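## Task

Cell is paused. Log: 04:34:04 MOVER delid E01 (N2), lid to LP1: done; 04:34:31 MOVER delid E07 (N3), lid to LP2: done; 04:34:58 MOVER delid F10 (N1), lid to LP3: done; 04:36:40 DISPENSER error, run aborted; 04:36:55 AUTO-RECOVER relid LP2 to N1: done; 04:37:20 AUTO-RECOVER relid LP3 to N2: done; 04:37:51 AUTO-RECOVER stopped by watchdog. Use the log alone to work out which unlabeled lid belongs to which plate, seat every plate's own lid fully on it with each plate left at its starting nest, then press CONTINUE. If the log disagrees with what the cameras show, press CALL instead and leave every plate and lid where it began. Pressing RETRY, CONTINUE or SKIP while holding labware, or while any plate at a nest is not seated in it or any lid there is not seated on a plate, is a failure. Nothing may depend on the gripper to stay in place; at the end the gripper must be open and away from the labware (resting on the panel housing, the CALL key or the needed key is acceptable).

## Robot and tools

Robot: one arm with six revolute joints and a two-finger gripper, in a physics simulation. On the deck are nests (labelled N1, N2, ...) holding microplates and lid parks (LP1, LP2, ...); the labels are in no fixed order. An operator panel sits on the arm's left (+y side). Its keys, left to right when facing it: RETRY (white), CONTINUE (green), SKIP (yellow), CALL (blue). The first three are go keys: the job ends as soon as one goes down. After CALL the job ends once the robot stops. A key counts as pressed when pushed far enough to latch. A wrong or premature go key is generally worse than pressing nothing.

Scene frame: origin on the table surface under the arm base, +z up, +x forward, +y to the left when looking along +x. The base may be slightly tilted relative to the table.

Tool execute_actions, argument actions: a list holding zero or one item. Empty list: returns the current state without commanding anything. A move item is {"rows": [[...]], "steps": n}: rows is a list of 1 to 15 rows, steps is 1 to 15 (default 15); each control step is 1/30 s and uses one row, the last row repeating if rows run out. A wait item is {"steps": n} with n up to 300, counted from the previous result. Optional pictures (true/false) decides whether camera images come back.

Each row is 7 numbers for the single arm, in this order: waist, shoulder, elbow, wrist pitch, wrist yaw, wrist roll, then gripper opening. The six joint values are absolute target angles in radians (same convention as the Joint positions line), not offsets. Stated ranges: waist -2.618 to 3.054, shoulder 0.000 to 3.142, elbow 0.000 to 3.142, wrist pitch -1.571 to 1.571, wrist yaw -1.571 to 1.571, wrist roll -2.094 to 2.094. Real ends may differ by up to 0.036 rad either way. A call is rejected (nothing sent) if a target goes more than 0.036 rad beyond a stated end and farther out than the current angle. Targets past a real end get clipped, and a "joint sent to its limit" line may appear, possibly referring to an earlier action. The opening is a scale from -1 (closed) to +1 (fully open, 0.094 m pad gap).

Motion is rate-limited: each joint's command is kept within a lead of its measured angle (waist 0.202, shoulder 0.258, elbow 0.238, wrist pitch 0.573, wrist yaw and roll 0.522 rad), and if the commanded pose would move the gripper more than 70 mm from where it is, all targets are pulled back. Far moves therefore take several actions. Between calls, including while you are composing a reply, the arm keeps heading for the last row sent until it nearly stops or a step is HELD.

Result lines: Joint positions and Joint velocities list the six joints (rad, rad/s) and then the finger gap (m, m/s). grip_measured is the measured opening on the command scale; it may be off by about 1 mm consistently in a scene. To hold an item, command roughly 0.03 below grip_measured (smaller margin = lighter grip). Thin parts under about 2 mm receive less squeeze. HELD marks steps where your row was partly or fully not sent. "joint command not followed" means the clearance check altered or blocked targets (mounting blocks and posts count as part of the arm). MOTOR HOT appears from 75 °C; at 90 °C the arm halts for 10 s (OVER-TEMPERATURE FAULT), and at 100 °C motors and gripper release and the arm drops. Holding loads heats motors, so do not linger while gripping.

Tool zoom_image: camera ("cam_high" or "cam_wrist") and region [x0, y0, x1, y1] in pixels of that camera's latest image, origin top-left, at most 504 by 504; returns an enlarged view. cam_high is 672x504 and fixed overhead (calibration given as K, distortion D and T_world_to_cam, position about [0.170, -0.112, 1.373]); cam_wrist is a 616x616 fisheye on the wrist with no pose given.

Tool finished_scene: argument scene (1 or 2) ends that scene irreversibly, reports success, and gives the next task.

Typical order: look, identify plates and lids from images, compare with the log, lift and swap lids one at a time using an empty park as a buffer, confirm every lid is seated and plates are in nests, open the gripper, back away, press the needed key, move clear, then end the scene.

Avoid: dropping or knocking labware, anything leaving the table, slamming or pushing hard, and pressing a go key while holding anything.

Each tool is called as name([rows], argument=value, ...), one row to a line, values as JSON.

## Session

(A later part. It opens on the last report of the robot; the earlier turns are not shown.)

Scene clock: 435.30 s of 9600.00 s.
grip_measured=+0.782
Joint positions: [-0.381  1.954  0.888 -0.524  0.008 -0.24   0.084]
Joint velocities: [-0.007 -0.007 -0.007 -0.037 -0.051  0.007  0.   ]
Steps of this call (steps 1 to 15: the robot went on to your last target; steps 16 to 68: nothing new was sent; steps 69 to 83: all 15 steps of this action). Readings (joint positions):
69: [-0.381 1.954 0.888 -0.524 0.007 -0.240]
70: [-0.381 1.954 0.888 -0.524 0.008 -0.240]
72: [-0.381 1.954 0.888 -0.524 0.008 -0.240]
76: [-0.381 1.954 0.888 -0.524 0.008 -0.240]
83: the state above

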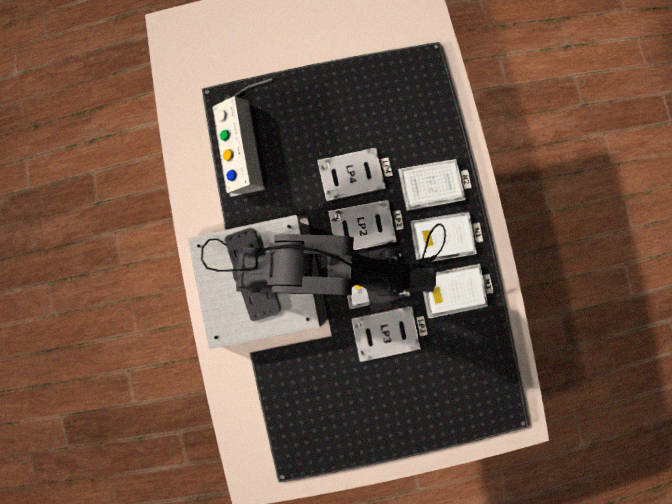

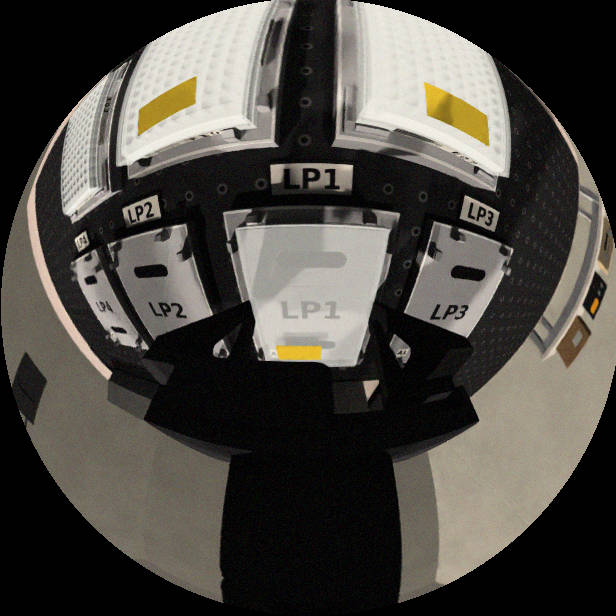

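execute_actions([
  {"rows": [[-0.389,1.953,0.897,-0.518,0.010,-0.234,0.75],[-0.389,1.942,0.900,-0.528,0.010,-0.234,0.75],[-0.389,1.933,0.903,-0.537,0.010,-0.234,0.75],[-0.389,1.9311,0.905,-0.5387,0.010,-0.234,0.75],[-0.389,1.9285,0.907,-0.5406,0.010,-0.234,0.75],[-0.389,1.9242,0.909,-0.5438,0.010,-0.234,0.75],[-0.389,1.9183,0.911,-0.5481,0.010,-0.234,0.75],[-0.389,1.9111,0.913,-0.5534,0.010,-0.234,0.75],[-0.389,1.9025,0.915,-0.5595,0.010,-0.234,0.75],[-0.389,1.8930,0.917,-0.5662,0.010,-0.234,0.75],[-0.389,1.8826,0.919,-0.5751,0.010,-0.234,0.75],[-0.389,1.8717,0.922,-0.5876,0.010,-0.234,0.75],[-0.387,1.8605,0.927,-0.6032,0.010,-0.234,0.75],[-0.385,1.8493,0.933,-0.6214,0.010,-0.234,0.75],[-0.383,1.8384,0.940,-0.6412,0.010,-0.234,0.75]], "steps": 15},
], pictures=false)

execute_actions([
  {"rows": [[-0.382,1.8280,0.949,-0.6617,0.010,-0.234,0.75],[-0.381,1.8185,0.958,-0.6821,0.010,-0.234,0.75],[-0.3806,1.8099,0.9670,-0.7022,0.010,-0.2336,0.75],[-0.3793,1.8027,0.9776,-0.7219,0.010,-0.2322,0.75],[-0.3772,1.7968,0.9887,-0.7406,0.0098,-0.2300,0.75],[-0.3742,1.7931,1.0000,-0.7567,0.0097,-0.2269,0.75],[-0.3704,1.7962,1.0111,-0.7696,0.0095,-0.2228,0.75],[-0.3659,1.8060,1.0218,-0.7785,0.0093,-0.2180,0.75],[-0.3605,1.8200,1.0330,-0.7856,0.0091,-0.2123,0.75],[-0.3543,1.8330,1.0460,-0.7933,0.0088,-0.2058,0.75],[-0.3474,1.8430,1.0605,-0.8016,0.0085,-0.1985,0.75],[-0.3397,1.8497,1.0767,-0.8104,0.0082,-0.1903,0.75],[-0.3313,1.8577,1.0943,-0.8195,0.0078,-0.1815,0.75],[-0.3223,1.8667,1.1133,-0.8289,0.0074,-0.1719,0.75],[-0.3126,1.8768,1.1337,-0.8388,0.0070,-0.1616,0.75]], "steps": 15},
], pictures=false)

execute_actions([
  {"rows": [[-0.3022,1.8877,1.1554,-0.8491,0.0065,-0.1507,0.75],[-0.2912,1.8994,1.1785,-0.8597,0.0060,-0.1391,0.75],[-0.2798,1.9121,1.2026,-0.8705,0.0055,-0.1269,0.75],[-0.2677,1.9256,1.2278,-0.8816,0.0050,-0.1142,0.75],[-0.2553,1.9399,1.2540,-0.8929,0.0044,-0.1010,0.75],[-0.2423,1.9548,1.2812,-0.9044,0.0039,-0.0873,0.75],[-0.2290,1.9705,1.3092,-0.9158,0.0033,-0.0732,0.75],[-0.2153,1.9867,1.3379,-0.9276,0.0027,-0.0588,0.75],[-0.2013,2.0036,1.3673,-0.9392,0.0021,-0.0440,0.75],[-0.1871,2.0209,1.3972,-0.9510,0.0014,-0.0289,0.75],[-0.1726,2.0387,1.4276,-0.9628,0.0008,-0.0136,0.75],[-0.1580,2.0569,1.4582,-0.9744,0.0001,0.0018,0.75],[-0.1433,2.0755,1.4893,-0.9860,-0.0005,0.0175,0.75],[-0.1284,2.0943,1.5204,-0.9974,-0.0012,0.0331,0.75],[-0.1136,2.1133,1.5516,-1.0087,-0.0018,0.0489,0.75]], "steps": 15},
], pictures=false)

execute_actions([
  {"rows": [[-0.0987,2.1325,1.5827,-1.0197,-0.0025,0.0645,0.75],[-0.0840,2.1518,1.6138,-1.0306,-0.0031,0.0802,0.75],[-0.0694,2.1712,1.6444,-1.0409,-0.0038,0.0956,0.75],[-0.0549,2.1905,1.6748,-1.0512,-0.0044,0.1109,0.75],[-0.0407,2.2097,1.7047,-1.0610,-0.0051,0.1260,0.75],[-0.0267,2.2287,1.7341,-1.0705,-0.0057,0.1408,0.75],[-0.0130,2.2475,1.7628,-1.0796,-0.0063,0.1552,0.75],[0.0003,2.2661,1.7908,-1.0881,-0.0069,0.1693,0.75],[0.0133,2.2843,1.8180,-1.0963,-0.0074,0.1830,0.75],[0.0257,2.3021,1.8442,-1.1040,-0.0080,0.1962,0.75],[0.0378,2.3194,1.8694,-1.1112,-0.0085,0.2089,0.75],[0.0492,2.3363,1.8935,-1.1177,-0.0090,0.2211,0.75],[0.0602,2.3525,1.9166,-1.1238,-0.0095,0.2327,0.75],[0.0706,2.3682,1.9383,-1.1292,-0.0100,0.2436,0.75],[0.0803,2.3831,1.9587,-1.1341,-0.0104,0.2539,0.75]], "steps": 15},
], pictures=false)

execute_actions([
  {"rows": [[0.0893,2.3974,1.9777,-1.138,-0.0108,0.2635,0.75],[0.0977,2.4109,1.9953,-1.138,-0.0112,0.2723,0.75],[0.1054,2.4236,2.0115,-1.138,-0.0115,0.2805,0.75],[0.1123,2.4353,2.0260,-1.138,-0.0118,0.2878,0.75],[0.1185,2.4462,2.0390,-1.138,-0.0121,0.2943,0.75],[0.1239,2.4563,2.0502,-1.138,-0.0123,0.3000,0.75],[0.1284,2.4653,2.0598,-1.138,-0.0125,0.3048,0.75],[0.1322,2.4733,2.0678,-1.138,-0.0127,0.3089,0.75],[0.1352,2.4803,2.0740,-1.138,-0.0128,0.3120,0.75],[0.1373,2.4863,2.0784,-1.138,-0.0129,0.3142,0.75],[0.1386,2.4912,2.081,-1.138,-0.013,0.3156,0.75],[0.139,2.4951,2.081,-1.138,-0.013,0.316,0.75],[0.139,2.4978,2.081,-1.138,-0.013,0.316,0.75],[0.139,2.4995,2.081,-1.138,-0.013,0.316,0.75],[0.139,2.500,2.081,-1.138,-0.013,0.316,0.75]], "steps": 15},
], pictures=false)

execute_actions([
  {"steps": 12},
])

zoom_image(camera="cam_wrist", region=[210, 180, 410, 370])

Scene clock: 531.60 s of 9600.00 s.
grip_measured=+0.782
Joint positions: [-0.381  1.893  0.899 -0.58   0.008 -0.24   0.084]
Joint velocities: [ 0.012 -0.349  0.188 -0.432 -0.007  0.022  0.   ]
Steps of this call (steps 1 to 15: the robot went on to your last target; steps 16 to 90: nothing new was sent; then 92.80 s passed at rest; steps 91 to 105: all 15 steps of this action). Readings (joint positions):
91: [-0.381 1.954 0.888 -0.524 0.008 -0.240]
92: [-0.381 1.954 0.888 -0.524 0.008 -0.240]
94: [-0.381 1.954 0.888 -0.524 0.008 -0.240]
98: [-0.381 1.953 0.888 -0.528 0.008 -0.240]
105: the state above

Scene clock: 532.10 s of 9600.00 s.
grip_measured=+0.782
Joint positions: [-0.339  1.847  1.075 -0.788  0.008 -0.199  0.084]
Joint velocities: [ 0.252  0.281  0.54  -0.271 -0.051  0.227 -0.   ]
Steps of this call (steps 1 to 15: all 15 steps of this action). Readings (joint positions):
1: [-0.381 1.881 0.907 -0.594 0.008 -0.240]
2: [-0.381 1.870 0.915 -0.609 0.008 -0.240]
4: [-0.381 1.849 0.935 -0.640 0.008 -0.240]
8: [-0.380 1.824 0.981 -0.704 0.008 -0.234]
15: the state above

Scene clock: 532.60 s of 9600.00 s.
grip_measured=+0.782
Joint positions: [-0.149  2.073  1.476 -0.948  0.008 -0.019  0.084]
Joint velocities: [ 0.398  0.545  0.896 -0.286 -0.051  0.52   0.001]
Steps of this call (steps 1 to 15: all 15 steps of this action). Readings (joint positions):
1: [-0.329 1.858 1.095 -0.798 0.008 -0.191]
2: [-0.319 1.869 1.116 -0.808 0.008 -0.182]
4: [-0.297 1.894 1.162 -0.829 0.008 -0.163]
8: [-0.248 1.952 1.266 -0.872 0.008 -0.117]
15: the state above

Scene clock: 533.10 s of 9600.00 s.
grip_measured=+0.782
Joint positions: [ 0.057  2.352  1.898 -1.088 -0.003  0.196  0.084]
Joint velocities: [ 0.3    0.452  0.628 -0.271 -0.022  0.447  0.   ]
Steps of this call (steps 1 to 15: all 15 steps of this action). Readings (joint positions):
1: [-0.134 2.092 1.508 -0.959 0.007 -0.005]
2: [-0.119 2.111 1.539 -0.969 0.007 0.011]
4: [-0.089 2.150 1.601 -0.990 0.006 0.041]
8: [-0.031 2.228 1.720 -1.030 0.003 0.101]
15: the state above

Scene clock: 533.60 s of 9600.00 s.
grip_measured=+0.782
Joint positions: [ 0.136  2.494  2.052 -1.12  -0.01   0.301  0.084]
Joint velocities: [-0.007  0.09   0.002  0.007 -0.037  0.037  0.001]
Steps of this call (steps 1 to 15: all 15 steps of this action). Readings (joint positions):
1: [0.068 2.367 1.919 -1.094 -0.003 0.208]
2: [0.078 2.382 1.938 -1.099 -0.004 0.219]
4: [0.095 2.410 1.973 -1.107 -0.006 0.240]
8: [0.121 2.454 2.024 -1.115 -0.008 0.273]
15: the state above

Scene clock: 534.00 s of 9600.00 s.
grip_measured=+0.782
Joint positions: [ 0.136  2.5    2.052 -1.125 -0.01   0.309  0.084]
Joint velocities: [-0.012 -0.017 -0.012  0.007  0.022  0.022 -0.   ]
Steps of this call (steps 1 to 12: the robot went on to your last target). Readings (joint positions):
1: [0.136 2.497 2.052 -1.122 -0.010 0.303]
2: [0.136 2.498 2.052 -1.123 -0.010 0.305]
4: [0.136 2.500 2.052 -1.124 -0.010 0.306]
8: [0.136 2.500 2.052 -1.125 -0.010 0.309]
12: the state above

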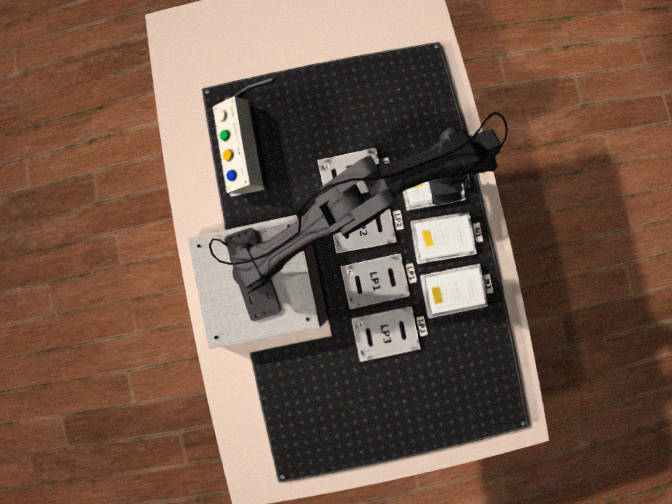

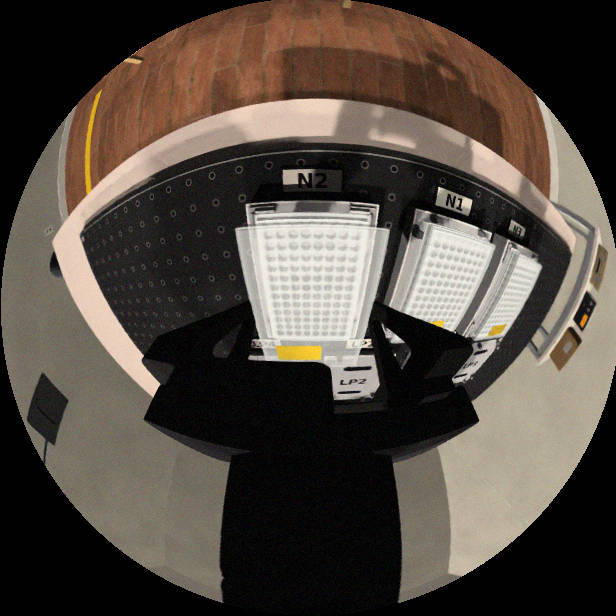

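Region (210, 180, 410, 370) of cam_wrist's 616x616 image, scaled by 2.520, with more detail than that image has; it fills the top 479 rows of this view, and the rest is white.

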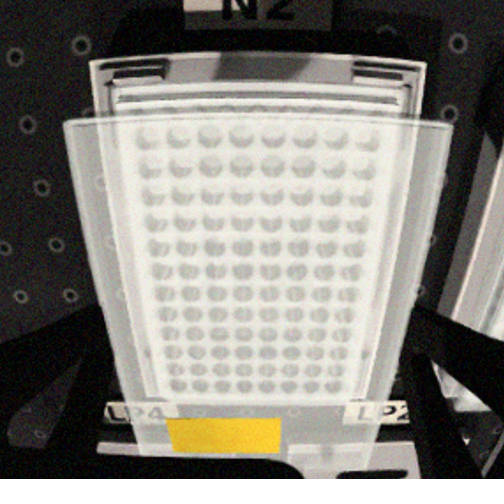

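execute_actions([
  {"rows": [[0.139,2.506,2.074,-1.126,-0.013,0.316,0.75],[0.139,2.513,2.066,-1.114,-0.013,0.316,0.75],[0.139,2.520,2.060,-1.106,-0.013,0.316,0.75],[0.139,2.526,2.058,-1.099,-0.013,0.316,0.75],[0.139,2.531,2.058,-1.093,-0.013,0.316,0.75],[0.139,2.535,2.058,-1.088,-0.013,0.316,0.75],[0.139,2.537,2.058,-1.084,-0.013,0.316,0.75],[0.139,2.538,2.058,-1.082,-0.013,0.316,0.75],[0.139,2.538,2.058,-1.081,-0.013,0.316,0.75]], "steps": 15},
], pictures=false)

execute_actions([
  {"steps": 10},
])

zoom_image(camera="cam_wrist", region=[210, 180, 410, 370])

Scene clock: 539.63 s of 9600.00 s.
grip_measured=+0.782
Joint positions: [ 0.136  2.542  2.052 -1.102 -0.01   0.31   0.084]
Joint velocities: [-0.002  0.002  0.007  0.081 -0.037  0.007 -0.001]
Steps of this call (steps 1 to 15: the robot went on to your last target; steps 16 to 90: nothing new was sent; then 2.13 s passed at rest; steps 91 to 105: all 15 steps of this action). Readings (joint positions):
91: [0.136 2.500 2.052 -1.125 -0.010 0.310]
92: [0.136 2.500 2.052 -1.125 -0.010 0.310]
94: [0.136 2.502 2.052 -1.123 -0.010 0.310]
98: [0.136 2.522 2.052 -1.111 -0.010 0.310]
105: the state above

Scene clock: 539.97 s of 9600.00 s.
grip_measured=+0.782
Joint positions: [ 0.136  2.542  2.052 -1.098 -0.01   0.31   0.084]
Joint velocities: [-0.002  0.007 -0.002 -0.022 -0.081 -0.007 -0.   ]
Steps of this call (steps 1 to 10: the robot went on to your last target). Readings (joint positions):
1: [0.136 2.542 2.052 -1.101 -0.010 0.310]
2: [0.136 2.542 2.052 -1.100 -0.010 0.310]
4: [0.136 2.542 2.052 -1.099 -0.010 0.310]
8: [0.136 2.542 2.052 -1.099 -0.010 0.310]
10: the state above

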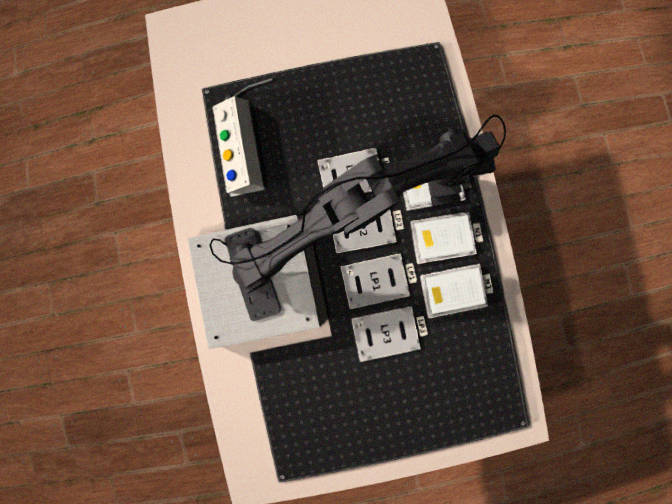

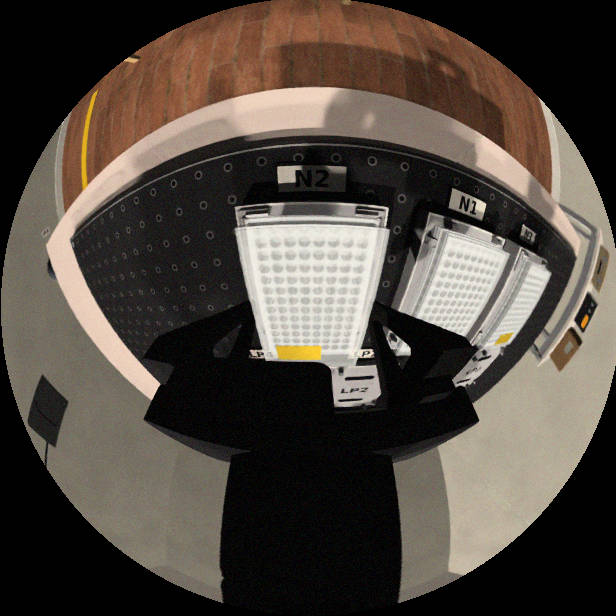

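Region (210, 180, 410, 370) of cam_wrist's 616x616 image, scaled by 2.520, with more detail than that image has; it fills the top 479 rows of this view, and the rest is white.

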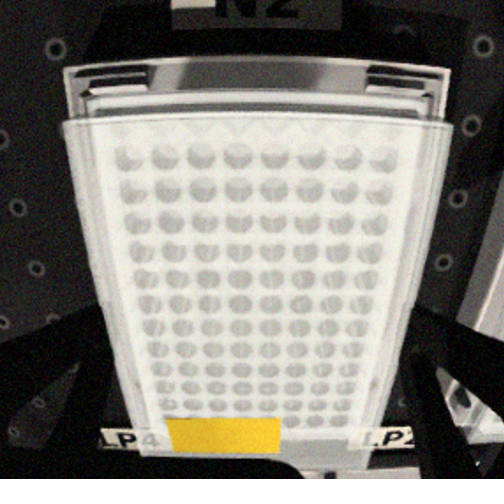

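zoom_image(camera="cam_wrist", region=[226, 200, 398, 300])

Region (226, 200, 398, 300) of cam_wrist's 616x616 image, scaled by 2.930, with more detail than that image has; it fills the top 293 rows of this view, and the rest is white.

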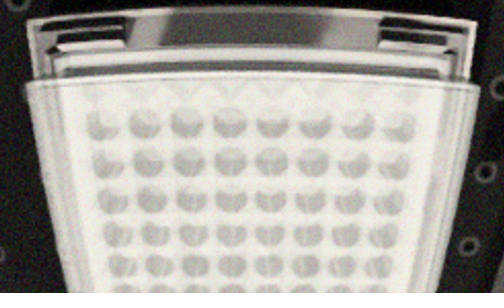

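execute_actions([
  {"rows": [[0.139,2.540,2.058,-1.081,-0.015,0.316,0.75],[0.139,2.541,2.058,-1.081,-0.017,0.316,0.75],[0.139,2.541,2.058,-1.081,-0.019,0.316,0.75]], "steps": 12},
])

zoom_image(camera="cam_wrist", region=[226, 200, 398, 300])

Scene clock: 551.87 s of 9600.00 s.
grip_measured=+0.782
Joint positions: [ 0.136  2.542  2.052 -1.098 -0.013  0.31   0.084]
Joint velocities: [-0.012 -0.007  0.002 -0.022  0.066  0.022 -0.001]
Steps of this call (steps 1 to 15: the robot went on to your last target; steps 16 to 90: nothing new was sent; then 8.50 s passed at rest; steps 91 to 102: all 12 steps of this action). Readings (joint positions):
91: [0.136 2.542 2.052 -1.098 -0.010 0.310]
92: [0.136 2.542 2.052 -1.098 -0.010 0.310]
94: [0.136 2.542 2.052 -1.098 -0.011 0.310]
98: [0.136 2.542 2.052 -1.098 -0.013 0.310]
102: the state above

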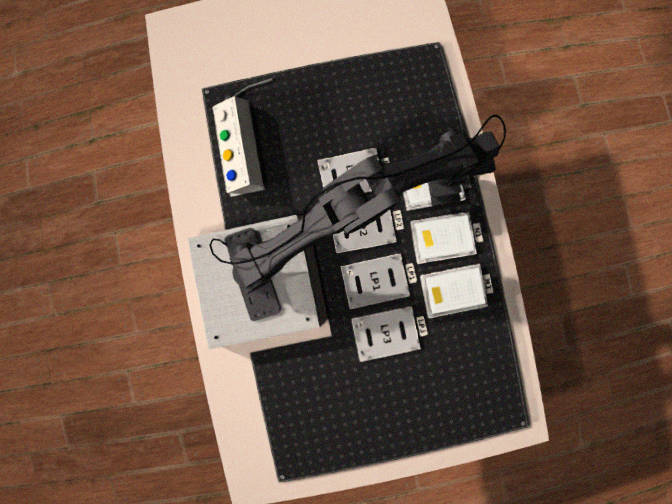

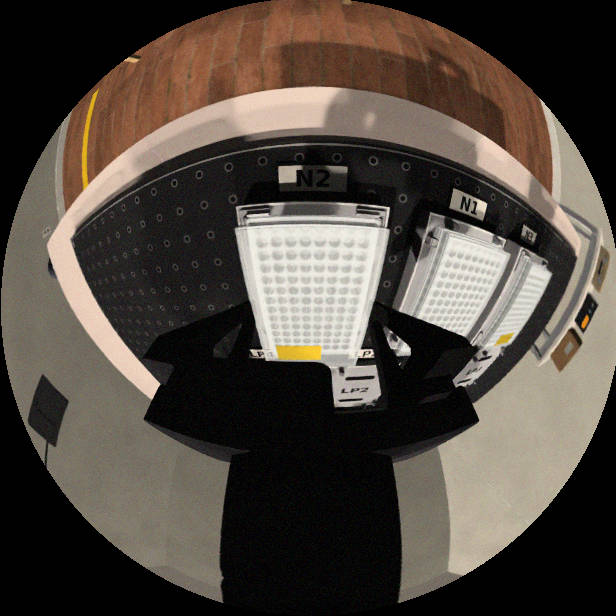

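Region (226, 200, 398, 300) of cam_wrist's 616x616 image, scaled by 2.930, with more detail than that image has; it fills the top 293 rows of this view, and the rest is white.

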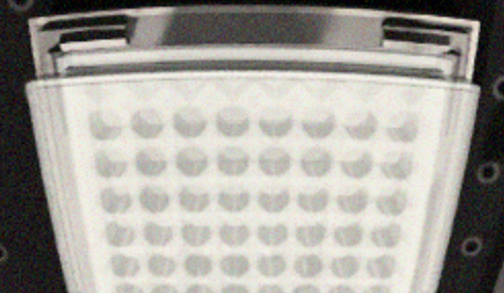

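execute_actions([
  {"rows": [[0.139,2.550,2.058,-1.079,-0.019,0.316,0.75],[0.139,2.558,2.058,-1.077,-0.019,0.316,0.75],[0.139,2.564,2.058,-1.076,-0.019,0.316,0.75],[0.139,2.565,2.058,-1.075,-0.019,0.316,0.75],[0.139,2.562,2.058,-1.075,-0.019,0.316,0.75],[0.139,2.556,2.058,-1.075,-0.019,0.316,0.75],[0.139,2.552,2.058,-1.075,-0.019,0.316,0.75],[0.139,2.551,2.058,-1.075,-0.019,0.316,0.75]], "steps": 15},
])

zoom_image(camera="cam_wrist", region=[210, 180, 410, 370])

Scene clock: 557.53 s of 9600.00 s.
grip_measured=+0.782
Joint positions: [ 0.136  2.553  2.052 -1.091 -0.014  0.31   0.084]
Joint velocities: [ 0.002 -0.007  0.007 -0.081 -0.037  0.037 -0.   ]
Steps of this call (steps 1 to 15: the robot went on to your last target; steps 16 to 90: nothing new was sent; then 2.17 s passed at rest; steps 91 to 105: all 15 steps of this action). Readings (joint positions):
91: [0.136 2.542 2.052 -1.098 -0.014 0.310]
92: [0.136 2.542 2.052 -1.097 -0.014 0.310]
94: [0.136 2.545 2.052 -1.095 -0.014 0.310]
98: [0.136 2.553 2.052 -1.092 -0.014 0.310]
105: the state above

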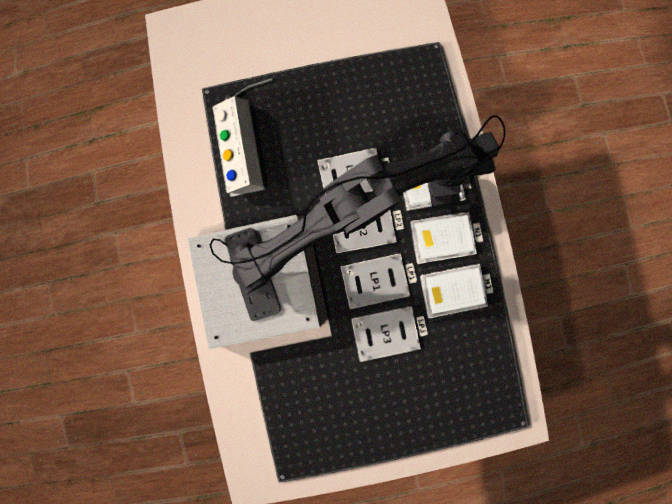

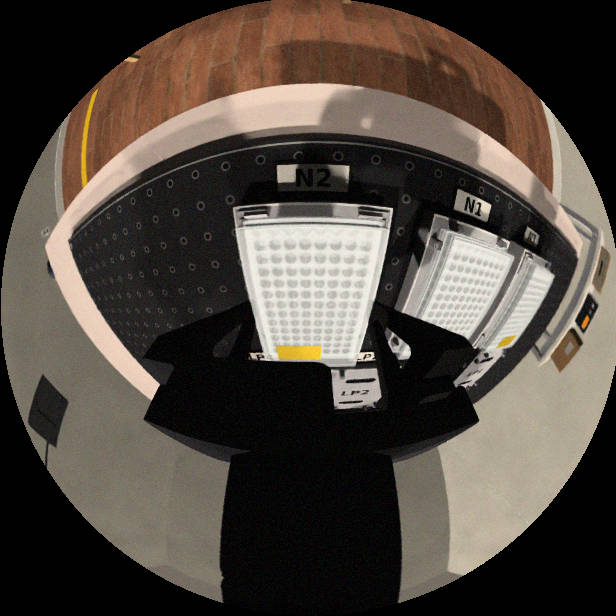

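Region (210, 180, 410, 370) of cam_wrist's 616x616 image, scaled by 2.520, with more detail than that image has; it fills the top 479 rows of this view, and the rest is white.

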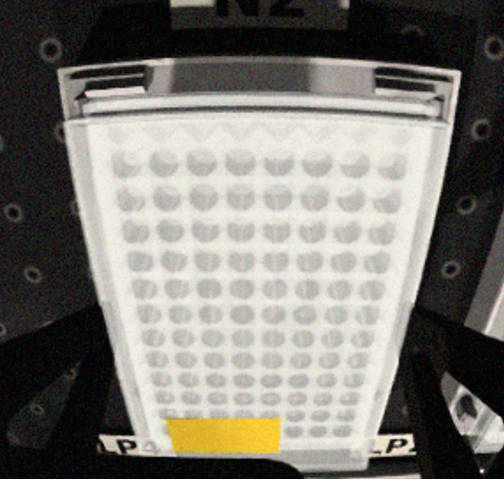

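execute_actions([
  {"rows": [[0.139,2.560,2.058,-1.072,-0.019,0.316,0.75],[0.139,2.568,2.058,-1.069,-0.019,0.316,0.75],[0.139,2.574,2.058,-1.067,-0.019,0.316,0.75],[0.139,2.575,2.058,-1.067,-0.019,0.316,0.75],[0.139,2.570,2.058,-1.067,-0.019,0.316,0.75],[0.139,2.563,2.058,-1.067,-0.019,0.316,0.75],[0.139,2.560,2.058,-1.067,-0.019,0.316,0.75],[0.139,2.559,2.058,-1.067,-0.019,0.316,0.75]], "steps": 15},
])

zoom_image(camera="cam_wrist", region=[210, 180, 410, 370])

Scene clock: 562.17 s of 9600.00 s.
grip_measured=+0.782
Joint positions: [ 0.136  2.562  2.052 -1.083 -0.014  0.31   0.084]
Joint velocities: [ 0.017 -0.017  0.012  0.007 -0.081  0.007  0.002]
Steps of this call (steps 1 to 15: the robot went on to your last target; steps 16 to 90: nothing new was sent; then 1.13 s passed at rest; steps 91 to 105: all 15 steps of this action). Readings (joint positions):
91: [0.136 2.553 2.052 -1.091 -0.014 0.310]
92: [0.136 2.553 2.052 -1.090 -0.014 0.310]
94: [0.136 2.556 2.052 -1.087 -0.014 0.310]
98: [0.136 2.562 2.052 -1.083 -0.014 0.310]
105: the state above

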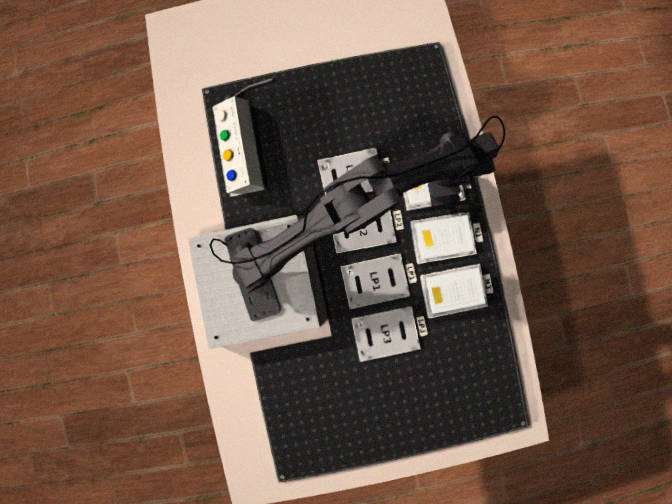

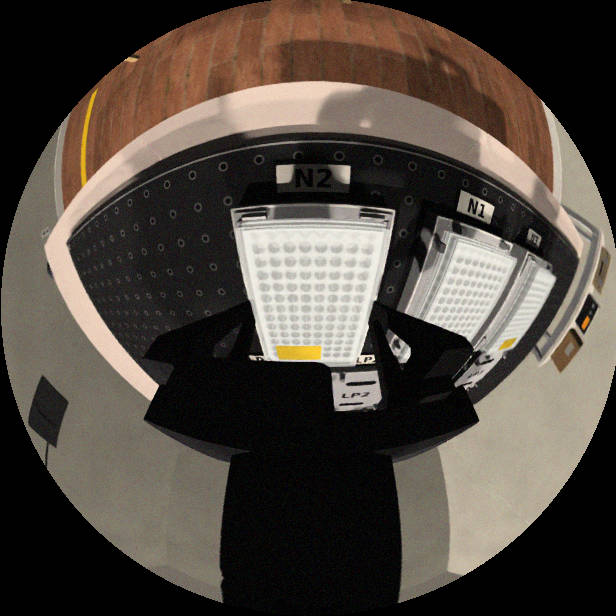

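Region (210, 180, 410, 370) of cam_wrist's 616x616 image, scaled by 2.520, with more detail than that image has; it fills the top 479 rows of this view, and the rest is white.

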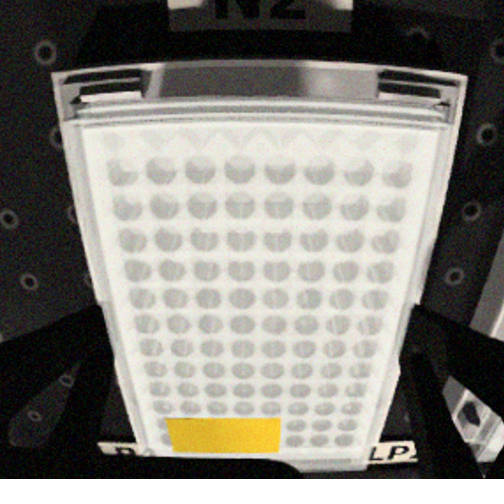

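execute_actions([
  {"rows": [[0.139,2.559,2.058,-1.067,-0.019,0.316,0.77],[0.139,2.559,2.058,-1.067,-0.019,0.316,0.79],[0.139,2.559,2.058,-1.067,-0.019,0.316,0.82],[0.139,2.559,2.058,-1.067,-0.019,0.316,0.86],[0.139,2.559,2.058,-1.067,-0.019,0.316,0.91],[0.139,2.559,2.058,-1.067,-0.019,0.316,0.96],[0.139,2.559,2.058,-1.067,-0.019,0.316,1.0]], "steps": 15},
])

zoom_image(camera="cam_wrist", region=[210, 180, 410, 370])

Scene clock: 566.20 s of 9600.00 s.
grip_measured=+1.000
Joint positions: [ 0.136  2.562  2.052 -1.083 -0.014  0.31   0.094]
Joint velocities: [ 0.002  0.007 -0.002 -0.007 -0.022 -0.022  0.   ]
Steps of this call (steps 1 to 15: the robot went on to your last target; steps 16 to 90: nothing new was sent; then 0.53 s passed at rest; steps 91 to 105: all 15 steps of this action). Readings (joint positions):
91: [0.136 2.562 2.052 -1.083 -0.014 0.310]
92: [0.136 2.562 2.052 -1.083 -0.014 0.310]
94: [0.136 2.562 2.052 -1.083 -0.014 0.310]
98: [0.136 2.562 2.052 -1.083 -0.014 0.310]
105: the state above

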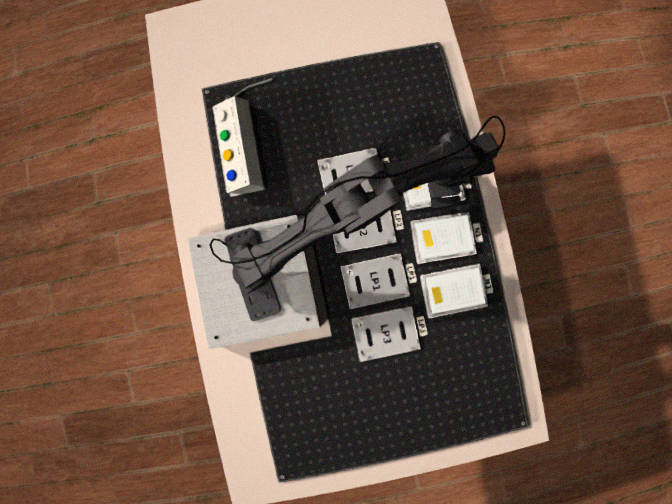

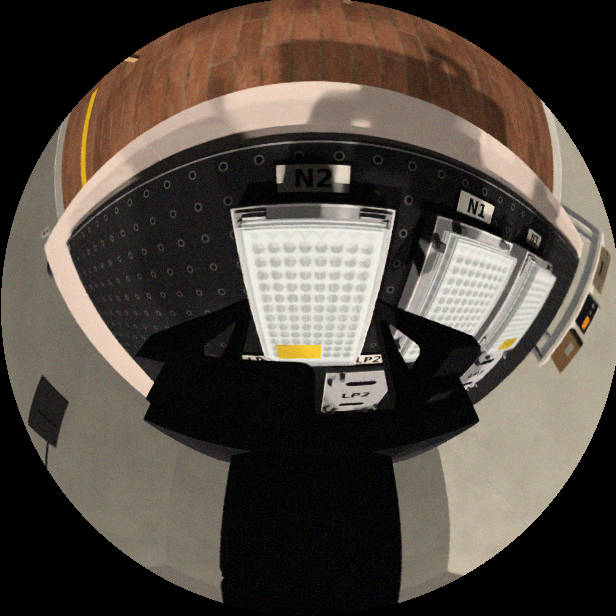

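Region (210, 180, 410, 370) of cam_wrist's 616x616 image, scaled by 2.520, with more detail than that image has; it fills the top 479 rows of this view, and the rest is white.

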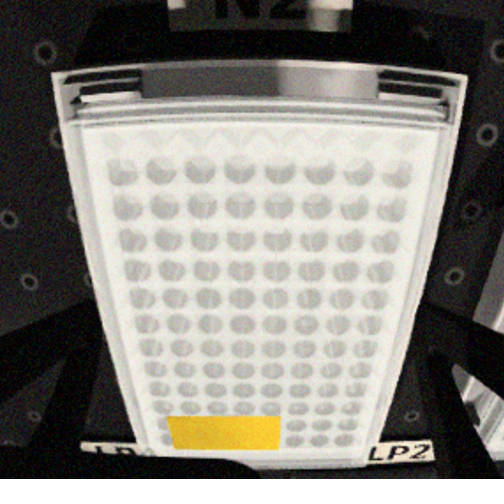

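execute_actions([
  {"rows": [[0.139,2.549,2.058,-1.078,-0.019,0.316,1.0],[0.139,2.539,2.058,-1.088,-0.019,0.316,1.0],[0.139,2.531,2.058,-1.096,-0.019,0.316,1.0],[0.139,2.5293,2.056,-1.0974,-0.019,0.316,1.0],[0.139,2.5273,2.054,-1.0988,-0.019,0.316,1.0],[0.139,2.5240,2.051,-1.1010,-0.019,0.316,1.0],[0.139,2.5193,2.048,-1.1041,-0.019,0.316,1.0],[0.139,2.5133,2.046,-1.1080,-0.019,0.316,1.0],[0.139,2.5061,2.044,-1.1128,-0.019,0.316,1.0],[0.139,2.4975,2.0432,-1.1175,-0.019,0.316,1.0],[0.139,2.4878,2.0410,-1.1215,-0.019,0.316,1.0],[0.1403,2.4769,2.0372,-1.1250,-0.019,0.3157,1.0],[0.1442,2.4649,2.0319,-1.1275,-0.019,0.3146,1.0],[0.1507,2.4517,2.0251,-1.129,-0.019,0.3130,1.0],[0.1598,2.4376,2.0169,-1.129,-0.019,0.3106,1.0]], "steps": 15},
], pictures=false)

execute_actions([
  {"rows": [[0.1714,2.4224,2.0073,-1.129,-0.0184,0.3076,1.0],[0.1855,2.4064,1.9963,-1.129,-0.0181,0.3040,0.9],[0.2020,2.3894,1.9839,-1.129,-0.0178,0.2997,0.8],[0.2208,2.3717,1.9703,-1.129,-0.0175,0.2948,0.7],[0.2420,2.3533,1.9554,-1.129,-0.0171,0.2893,0.6],[0.2653,2.3342,1.9394,-1.129,-0.0166,0.2832,0.5],[0.2908,2.3145,1.9222,-1.129,-0.0161,0.2766,0.4],[0.3183,2.2944,1.9040,-1.129,-0.0156,0.2695,0.3],[0.3477,2.2738,1.8849,-1.129,-0.0151,0.2619,0.2],[0.3788,2.2529,1.8648,-1.129,-0.0145,0.2538,0.1],[0.4117,2.2317,1.8440,-1.129,-0.0138,0.2453,0.0],[0.4461,2.2104,1.8224,-1.129,-0.0132,0.2364,-0.1],[0.4818,2.1890,1.8001,-1.125,-0.0125,0.2271,-0.2],[0.5188,2.1676,1.7773,-1.121,-0.0118,0.2175,-0.3],[0.5570,2.1463,1.7540,-1.117,-0.0111,0.2076,-0.4]], "steps": 15},
], pictures=false)

execute_actions([
  {"rows": [[0.5961,2.1251,1.7303,-1.113,-0.0104,0.1975,-0.5],[0.6360,2.1042,1.7064,-1.109,-0.0096,0.1871,-0.6],[0.6765,2.0836,1.6822,-1.105,-0.0088,0.1766,-0.7],[0.7176,2.0635,1.6580,-1.101,-0.0081,0.1660,-0.8],[0.7590,2.0438,1.6338,-1.098,-0.0073,0.1553,-0.9],[0.8005,2.0247,1.6096,-1.093,-0.0065,0.1445,-1.0],[0.8420,2.0063,1.5857,-1.088,-0.0057,0.1337,-1.0],[0.8834,1.9886,1.5620,-1.082,-0.0049,0.1230,-1.0],[0.9245,1.9716,1.5387,-1.076,-0.0042,0.1124,-1.0],[0.9650,1.9556,1.5159,-1.0695,-0.0034,0.1019,-1.0],[1.0049,1.9404,1.4936,-1.063,-0.0026,0.0915,-1.0],[1.0440,1.9263,1.4720,-1.0555,-0.0019,0.0814,-1.0],[1.0822,1.9131,1.4512,-1.048,-0.0012,0.0715,-1.0],[1.1192,1.9011,1.4311,-1.040,-0.0005,0.0619,-1.0],[1.1549,1.8902,1.4120,-1.032,0.0002,0.0526,-1.0]], "steps": 15},
], pictures=false)

execute_actions([
  {"rows": [[1.1893,1.8805,1.3938,-1.0235,0.0008,0.0437,-1.0],[1.2222,1.8719,1.3766,-1.015,0.0015,0.0352,-1.0],[1.2533,1.8647,1.3606,-1.0065,0.0021,0.0271,-1.0],[1.2827,1.8587,1.3457,-0.998,0.0026,0.0195,-1.0],[1.3102,1.8540,1.3321,-0.989,0.0031,0.0124,-1.0],[1.3357,1.8507,1.3197,-0.980,0.0036,0.0058,-1.0],[1.3590,1.8487,1.3087,-0.971,0.0041,-0.0003,-1.0],[1.3802,1.8480,1.2991,-0.962,0.0045,-0.0058,-1.0],[1.3990,1.8480,1.2909,-0.9545,0.0048,-0.0107,-1.0],[1.4155,1.8480,1.2841,-0.947,0.0051,-0.0150,-1.0],[1.4296,1.8480,1.2780,-0.941,0.0054,-0.0186,-1.0],[1.4412,1.8480,1.2719,-0.935,0.0056,-0.0216,-1.0],[1.4503,1.8480,1.2659,-0.929,0.0058,-0.0240,-1.0],[1.4568,1.8480,1.2600,-0.923,0.0059,-0.0256,-1.0],[1.4607,1.8480,1.2536,-0.916,0.006,-0.0267,-1.0]], "steps": 15},
], pictures=false)

execute_actions([
  {"rows": [[1.462,1.848,1.2460,-0.909,0.006,-0.027,-1.0],[1.462,1.848,1.2376,-0.900,0.006,-0.027,-1.0],[1.462,1.848,1.2285,-0.8915,0.006,-0.027,-1.0],[1.462,1.848,1.2189,-0.882,0.006,-0.027,-1.0],[1.462,1.848,1.2090,-0.872,0.006,-0.027,-1.0],[1.462,1.848,1.1991,-0.862,0.006,-0.027,-1.0],[1.462,1.848,1.1895,-0.8525,0.006,-0.027,-1.0],[1.462,1.848,1.1804,-0.8435,0.006,-0.027,-1.0],[1.462,1.848,1.1720,-0.835,0.006,-0.027,-1.0],[1.462,1.848,1.1644,-0.828,0.006,-0.027,-1.0],[1.462,1.848,1.1580,-0.821,0.006,-0.027,-1.0],[1.462,1.848,1.1529,-0.816,0.006,-0.027,-1.0],[1.462,1.848,1.1491,-0.812,0.006,-0.027,-1.0],[1.462,1.848,1.1468,-0.810,0.006,-0.027,-1.0],[1.462,1.848,1.1460,-0.809,0.006,-0.027,-1.0]], "steps": 15},
], pictures=false)

execute_actions([
  {"steps": 12},
])

zoom_image(camera="cam_high", region=[380, 140, 510, 330])

Scene clock: 613.77 s of 9600.00 s.
grip_measured=+1.000
Joint positions: [ 0.137  2.506  2.032 -1.106 -0.014  0.31   0.094]
Joint velocities: [ 0.027 -0.408 -0.198 -0.066  0.037 -0.007  0.   ]
Steps of this call (steps 1 to 15: the robot went on to your last target; steps 16 to 90: nothing new was sent; then 44.07 s passed at rest; steps 91 to 105: all 15 steps of this action). Readings (joint positions):
91: [0.136 2.562 2.052 -1.083 -0.014 0.310]
92: [0.136 2.562 2.052 -1.083 -0.014 0.310]
94: [0.136 2.562 2.052 -1.083 -0.014 0.310]
98: [0.136 2.561 2.052 -1.086 -0.014 0.310]
105: the state above

Scene clock: 614.27 s of 9600.00 s.
grip_measured=-0.351
Joint positions: [ 0.488  2.216  1.803 -1.112 -0.013  0.249  0.03 ]
Joint velocities: [ 1.077 -0.589 -0.647  0.022  0.007 -0.198 -0.094]
Steps of this call (steps 1 to 15: all 15 steps of this action). Readings (joint positions):
1: [0.141 2.491 2.026 -1.108 -0.014 0.310]
2: [0.146 2.475 2.018 -1.109 -0.014 0.310]
4: [0.165 2.439 1.998 -1.110 -0.014 0.309]
8: [0.247 2.360 1.943 -1.112 -0.013 0.296]
15: the state above

Scene clock: 614.77 s of 9600.00 s.
grip_measured=-0.986
Joint positions: [ 1.096  1.942  1.456 -1.068 -0.009  0.1    0.001]
Joint velocities: [ 1.033 -0.354 -0.603  0.183 -0.066 -0.271 -0.   ]
Steps of this call (steps 1 to 15: all 15 steps of this action). Readings (joint positions):
1: [0.527 2.195 1.780 -1.112 -0.013 0.240]
2: [0.567 2.174 1.756 -1.111 -0.013 0.231]
4: [0.648 2.132 1.709 -1.109 -0.012 0.212]
8: [0.813 2.053 1.613 -1.101 -0.011 0.172]
15: the state above

Scene clock: 615.27 s of 9600.00 s.
grip_measured=-0.986
Joint positions: [ 1.451  1.881  1.272 -0.964 -0.006 -0.007  0.001]
Joint velocities: [ 0.188 -0.007 -0.159  0.212  0.051 -0.095  0.001]
Steps of this call (steps 1 to 15: all 15 steps of this action). Readings (joint positions):
1: [1.132 1.930 1.436 -1.062 -0.009 0.090]
2: [1.167 1.920 1.417 -1.056 -0.009 0.081]
4: [1.233 1.903 1.382 -1.043 -0.008 0.062]
8: [1.343 1.884 1.326 -1.014 -0.007 0.030]
15: the state above

Scene clock: 615.77 s of 9600.00 s.
grip_measured=-0.986
Joint positions: [ 1.46   1.881  1.157 -0.85  -0.001 -0.021  0.001]
Joint velocities: [-0.007 -0.002 -0.066  0.051 -0.11   0.081 -0.   ]
Steps of this call (steps 1 to 15: all 15 steps of this action). Readings (joint positions):
1: [1.456 1.881 1.266 -0.956 -0.006 -0.010]
2: [1.459 1.881 1.260 -0.949 -0.006 -0.013]
4: [1.460 1.881 1.244 -0.932 -0.005 -0.016]
8: [1.460 1.881 1.206 -0.897 -0.002 -0.019]
15: the state above

Scene clock: 616.17 s of 9600.00 s.
grip_measured=-0.986
Joint positions: [ 1.46   1.881  1.154 -0.828 -0.001 -0.021  0.001]
Joint velocities: [-0.002  0.017 -0.002  0.022  0.066  0.022 -0.001]
Steps of this call (steps 1 to 12: the robot went on to your last target). Readings (joint positions):
1: [1.460 1.881 1.155 -0.846 -0.001 -0.021]
2: [1.460 1.881 1.154 -0.843 -0.001 -0.021]
4: [1.460 1.881 1.154 -0.838 -0.001 -0.021]
8: [1.460 1.881 1.154 -0.831 -0.001 -0.021]
12: the state above

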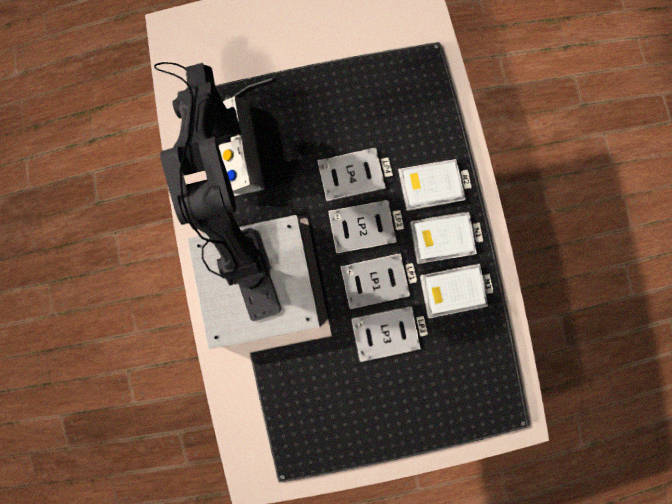

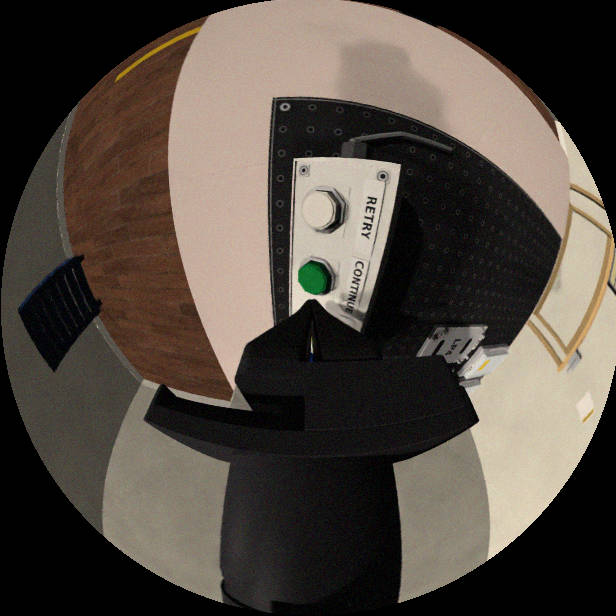

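Region (380, 140, 510, 330) of cam_high's 672x504 image, scaled by 2.653, with more detail than that image has; it fills the left 345 columns of this view, and the rest is white.

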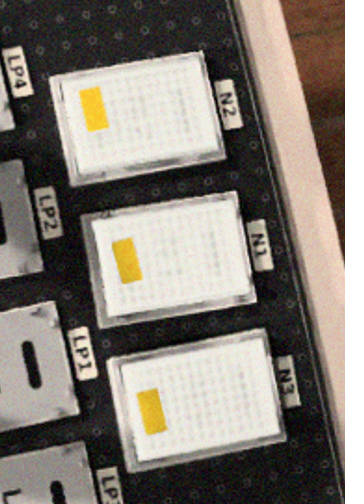

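execute_actions([
  {"rows": [[1.462,1.856,1.152,-0.803,0.006,-0.027,-1.0],[1.462,1.866,1.156,-0.796,0.006,-0.027,-1.0],[1.462,1.876,1.158,-0.789,0.006,-0.027,-1.0],[1.462,1.886,1.158,-0.782,0.006,-0.027,-1.0],[1.462,1.895,1.158,-0.777,0.006,-0.027,-1.0],[1.462,1.903,1.158,-0.773,0.006,-0.027,-1.0],[1.462,1.909,1.158,-0.772,0.006,-0.027,-1.0],[1.462,1.912,1.158,-0.772,0.006,-0.027,-1.0]], "steps": 15},
], pictures=false)

execute_actions([
  {"steps": 10},
])

zoom_image(camera="cam_wrist", region=[240, 200, 400, 360])

Scene clock: 624.43 s of 9600.00 s.
grip_measured=-0.986
Joint positions: [ 1.46   1.905  1.154 -0.793 -0.001 -0.021  0.001]
Joint velocities: [-0.012 -0.012 -0.012  0.022  0.037 -0.037 -0.   ]
Steps of this call (steps 1 to 30: the robot went on to your last target; steps 31 to 90: nothing new was sent; then 4.77 s passed at rest; steps 91 to 105: all 15 steps of this action). Readings (joint positions):
91: [1.460 1.881 1.154 -0.826 -0.001 -0.021]
92: [1.460 1.881 1.154 -0.825 -0.001 -0.021]
94: [1.460 1.881 1.154 -0.818 -0.001 -0.021]
98: [1.460 1.888 1.154 -0.801 -0.001 -0.021]
105: the state above

Scene clock: 624.77 s of 9600.00 s.
grip_measured=-0.986
Joint positions: [ 1.46   1.905  1.154 -0.79  -0.001 -0.021  0.001]
Joint velocities: [-0.007  0.002 -0.002  0.037  0.007 -0.037 -0.001]
Steps of this call (steps 1 to 10: the robot went on to your last target). Readings (joint positions):
1: [1.460 1.905 1.154 -0.792 -0.001 -0.021]
2: [1.460 1.905 1.154 -0.792 -0.001 -0.021]
4: [1.460 1.905 1.154 -0.791 -0.001 -0.021]
8: [1.460 1.905 1.154 -0.790 -0.001 -0.021]
10: the state above

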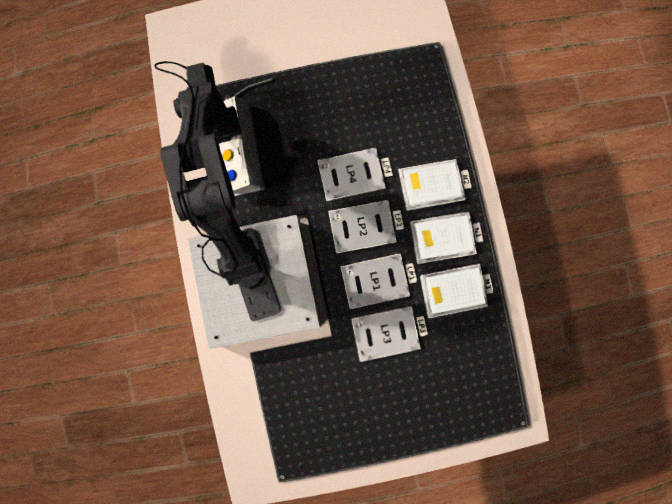

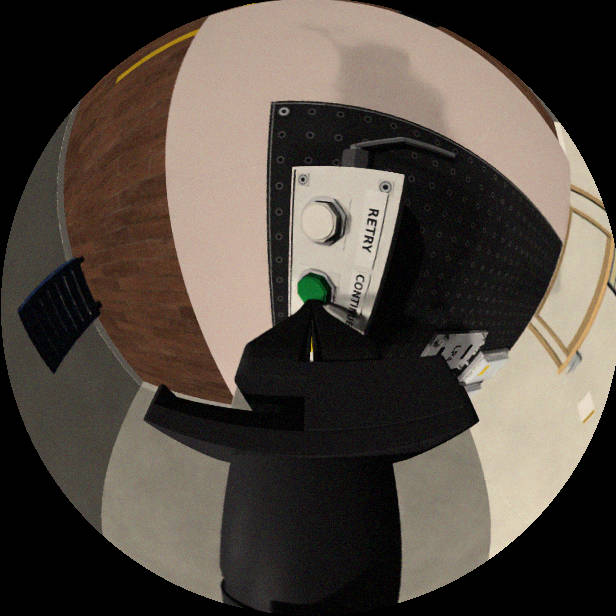

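Region (240, 200, 400, 360) of cam_wrist's 616x616 image, scaled by 3.150, with more detail than that image has.

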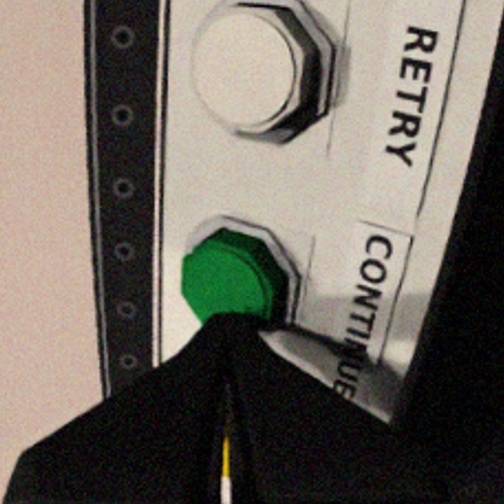

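execute_actions([
  {"rows": [[1.462,1.912,1.158,-0.767,0.006,-0.027,-1.0],[1.462,1.912,1.158,-0.761,0.006,-0.027,-1.0],[1.462,1.912,1.158,-0.755,0.006,-0.027,-1.0],[1.462,1.912,1.158,-0.750,0.006,-0.027,-1.0],[1.462,1.912,1.158,-0.746,0.006,-0.027,-1.0]], "steps": 15},
], pictures=false)

execute_actions([
  {"steps": 6},
])

zoom_image(camera="cam_wrist", region=[240, 200, 400, 360])

Scene clock: 630.53 s of 9600.00 s.
grip_measured=-0.986
Joint positions: [ 1.46   1.905  1.154 -0.765 -0.001 -0.021  0.001]
Joint velocities: [-0.022  0.002 -0.007 -0.125  0.066 -0.022 -0.   ]
Steps of this call (steps 1 to 15: the robot went on to your last target; steps 16 to 90: nothing new was sent; then 2.27 s passed at rest; steps 91 to 105: all 15 steps of this action). Readings (joint positions):
91: [1.460 1.905 1.154 -0.790 -0.001 -0.021]
92: [1.460 1.905 1.154 -0.788 -0.001 -0.021]
94: [1.460 1.905 1.154 -0.783 -0.001 -0.021]
98: [1.460 1.905 1.154 -0.771 -0.001 -0.021]
105: the state above

Scene clock: 630.73 s of 9600.00 s.
grip_measured=-0.986
Joint positions: [ 1.46   1.905  1.154 -0.764 -0.001 -0.021  0.001]
Joint velocities: [-0.007  0.007 -0.012 -0.007 -0.022  0.007 -0.001]
Steps of this call (steps 1 to 6: the robot went on to your last target). Readings (joint positions):
1: [1.460 1.905 1.154 -0.765 -0.001 -0.021]
2: [1.460 1.905 1.154 -0.764 -0.001 -0.021]
4: [1.460 1.905 1.154 -0.764 -0.001 -0.021]
6: the state above

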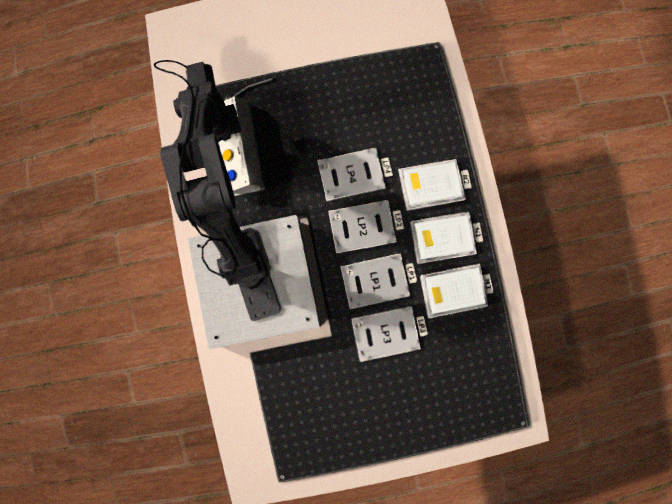

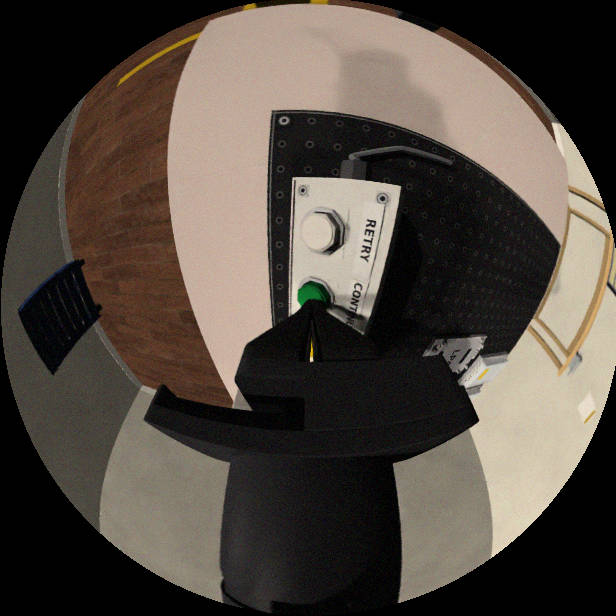

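Region (240, 200, 400, 360) of cam_wrist's 616x616 image, scaled by 3.150, with more detail than that image has.

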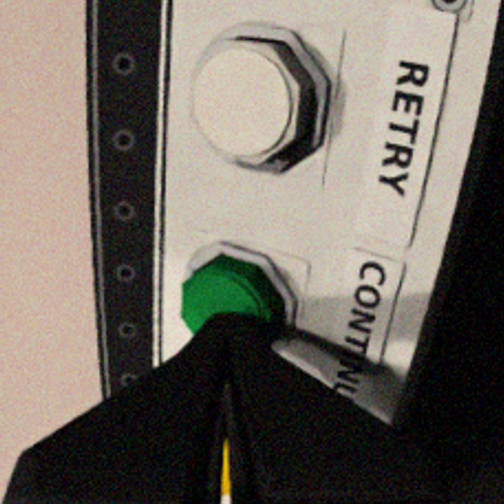

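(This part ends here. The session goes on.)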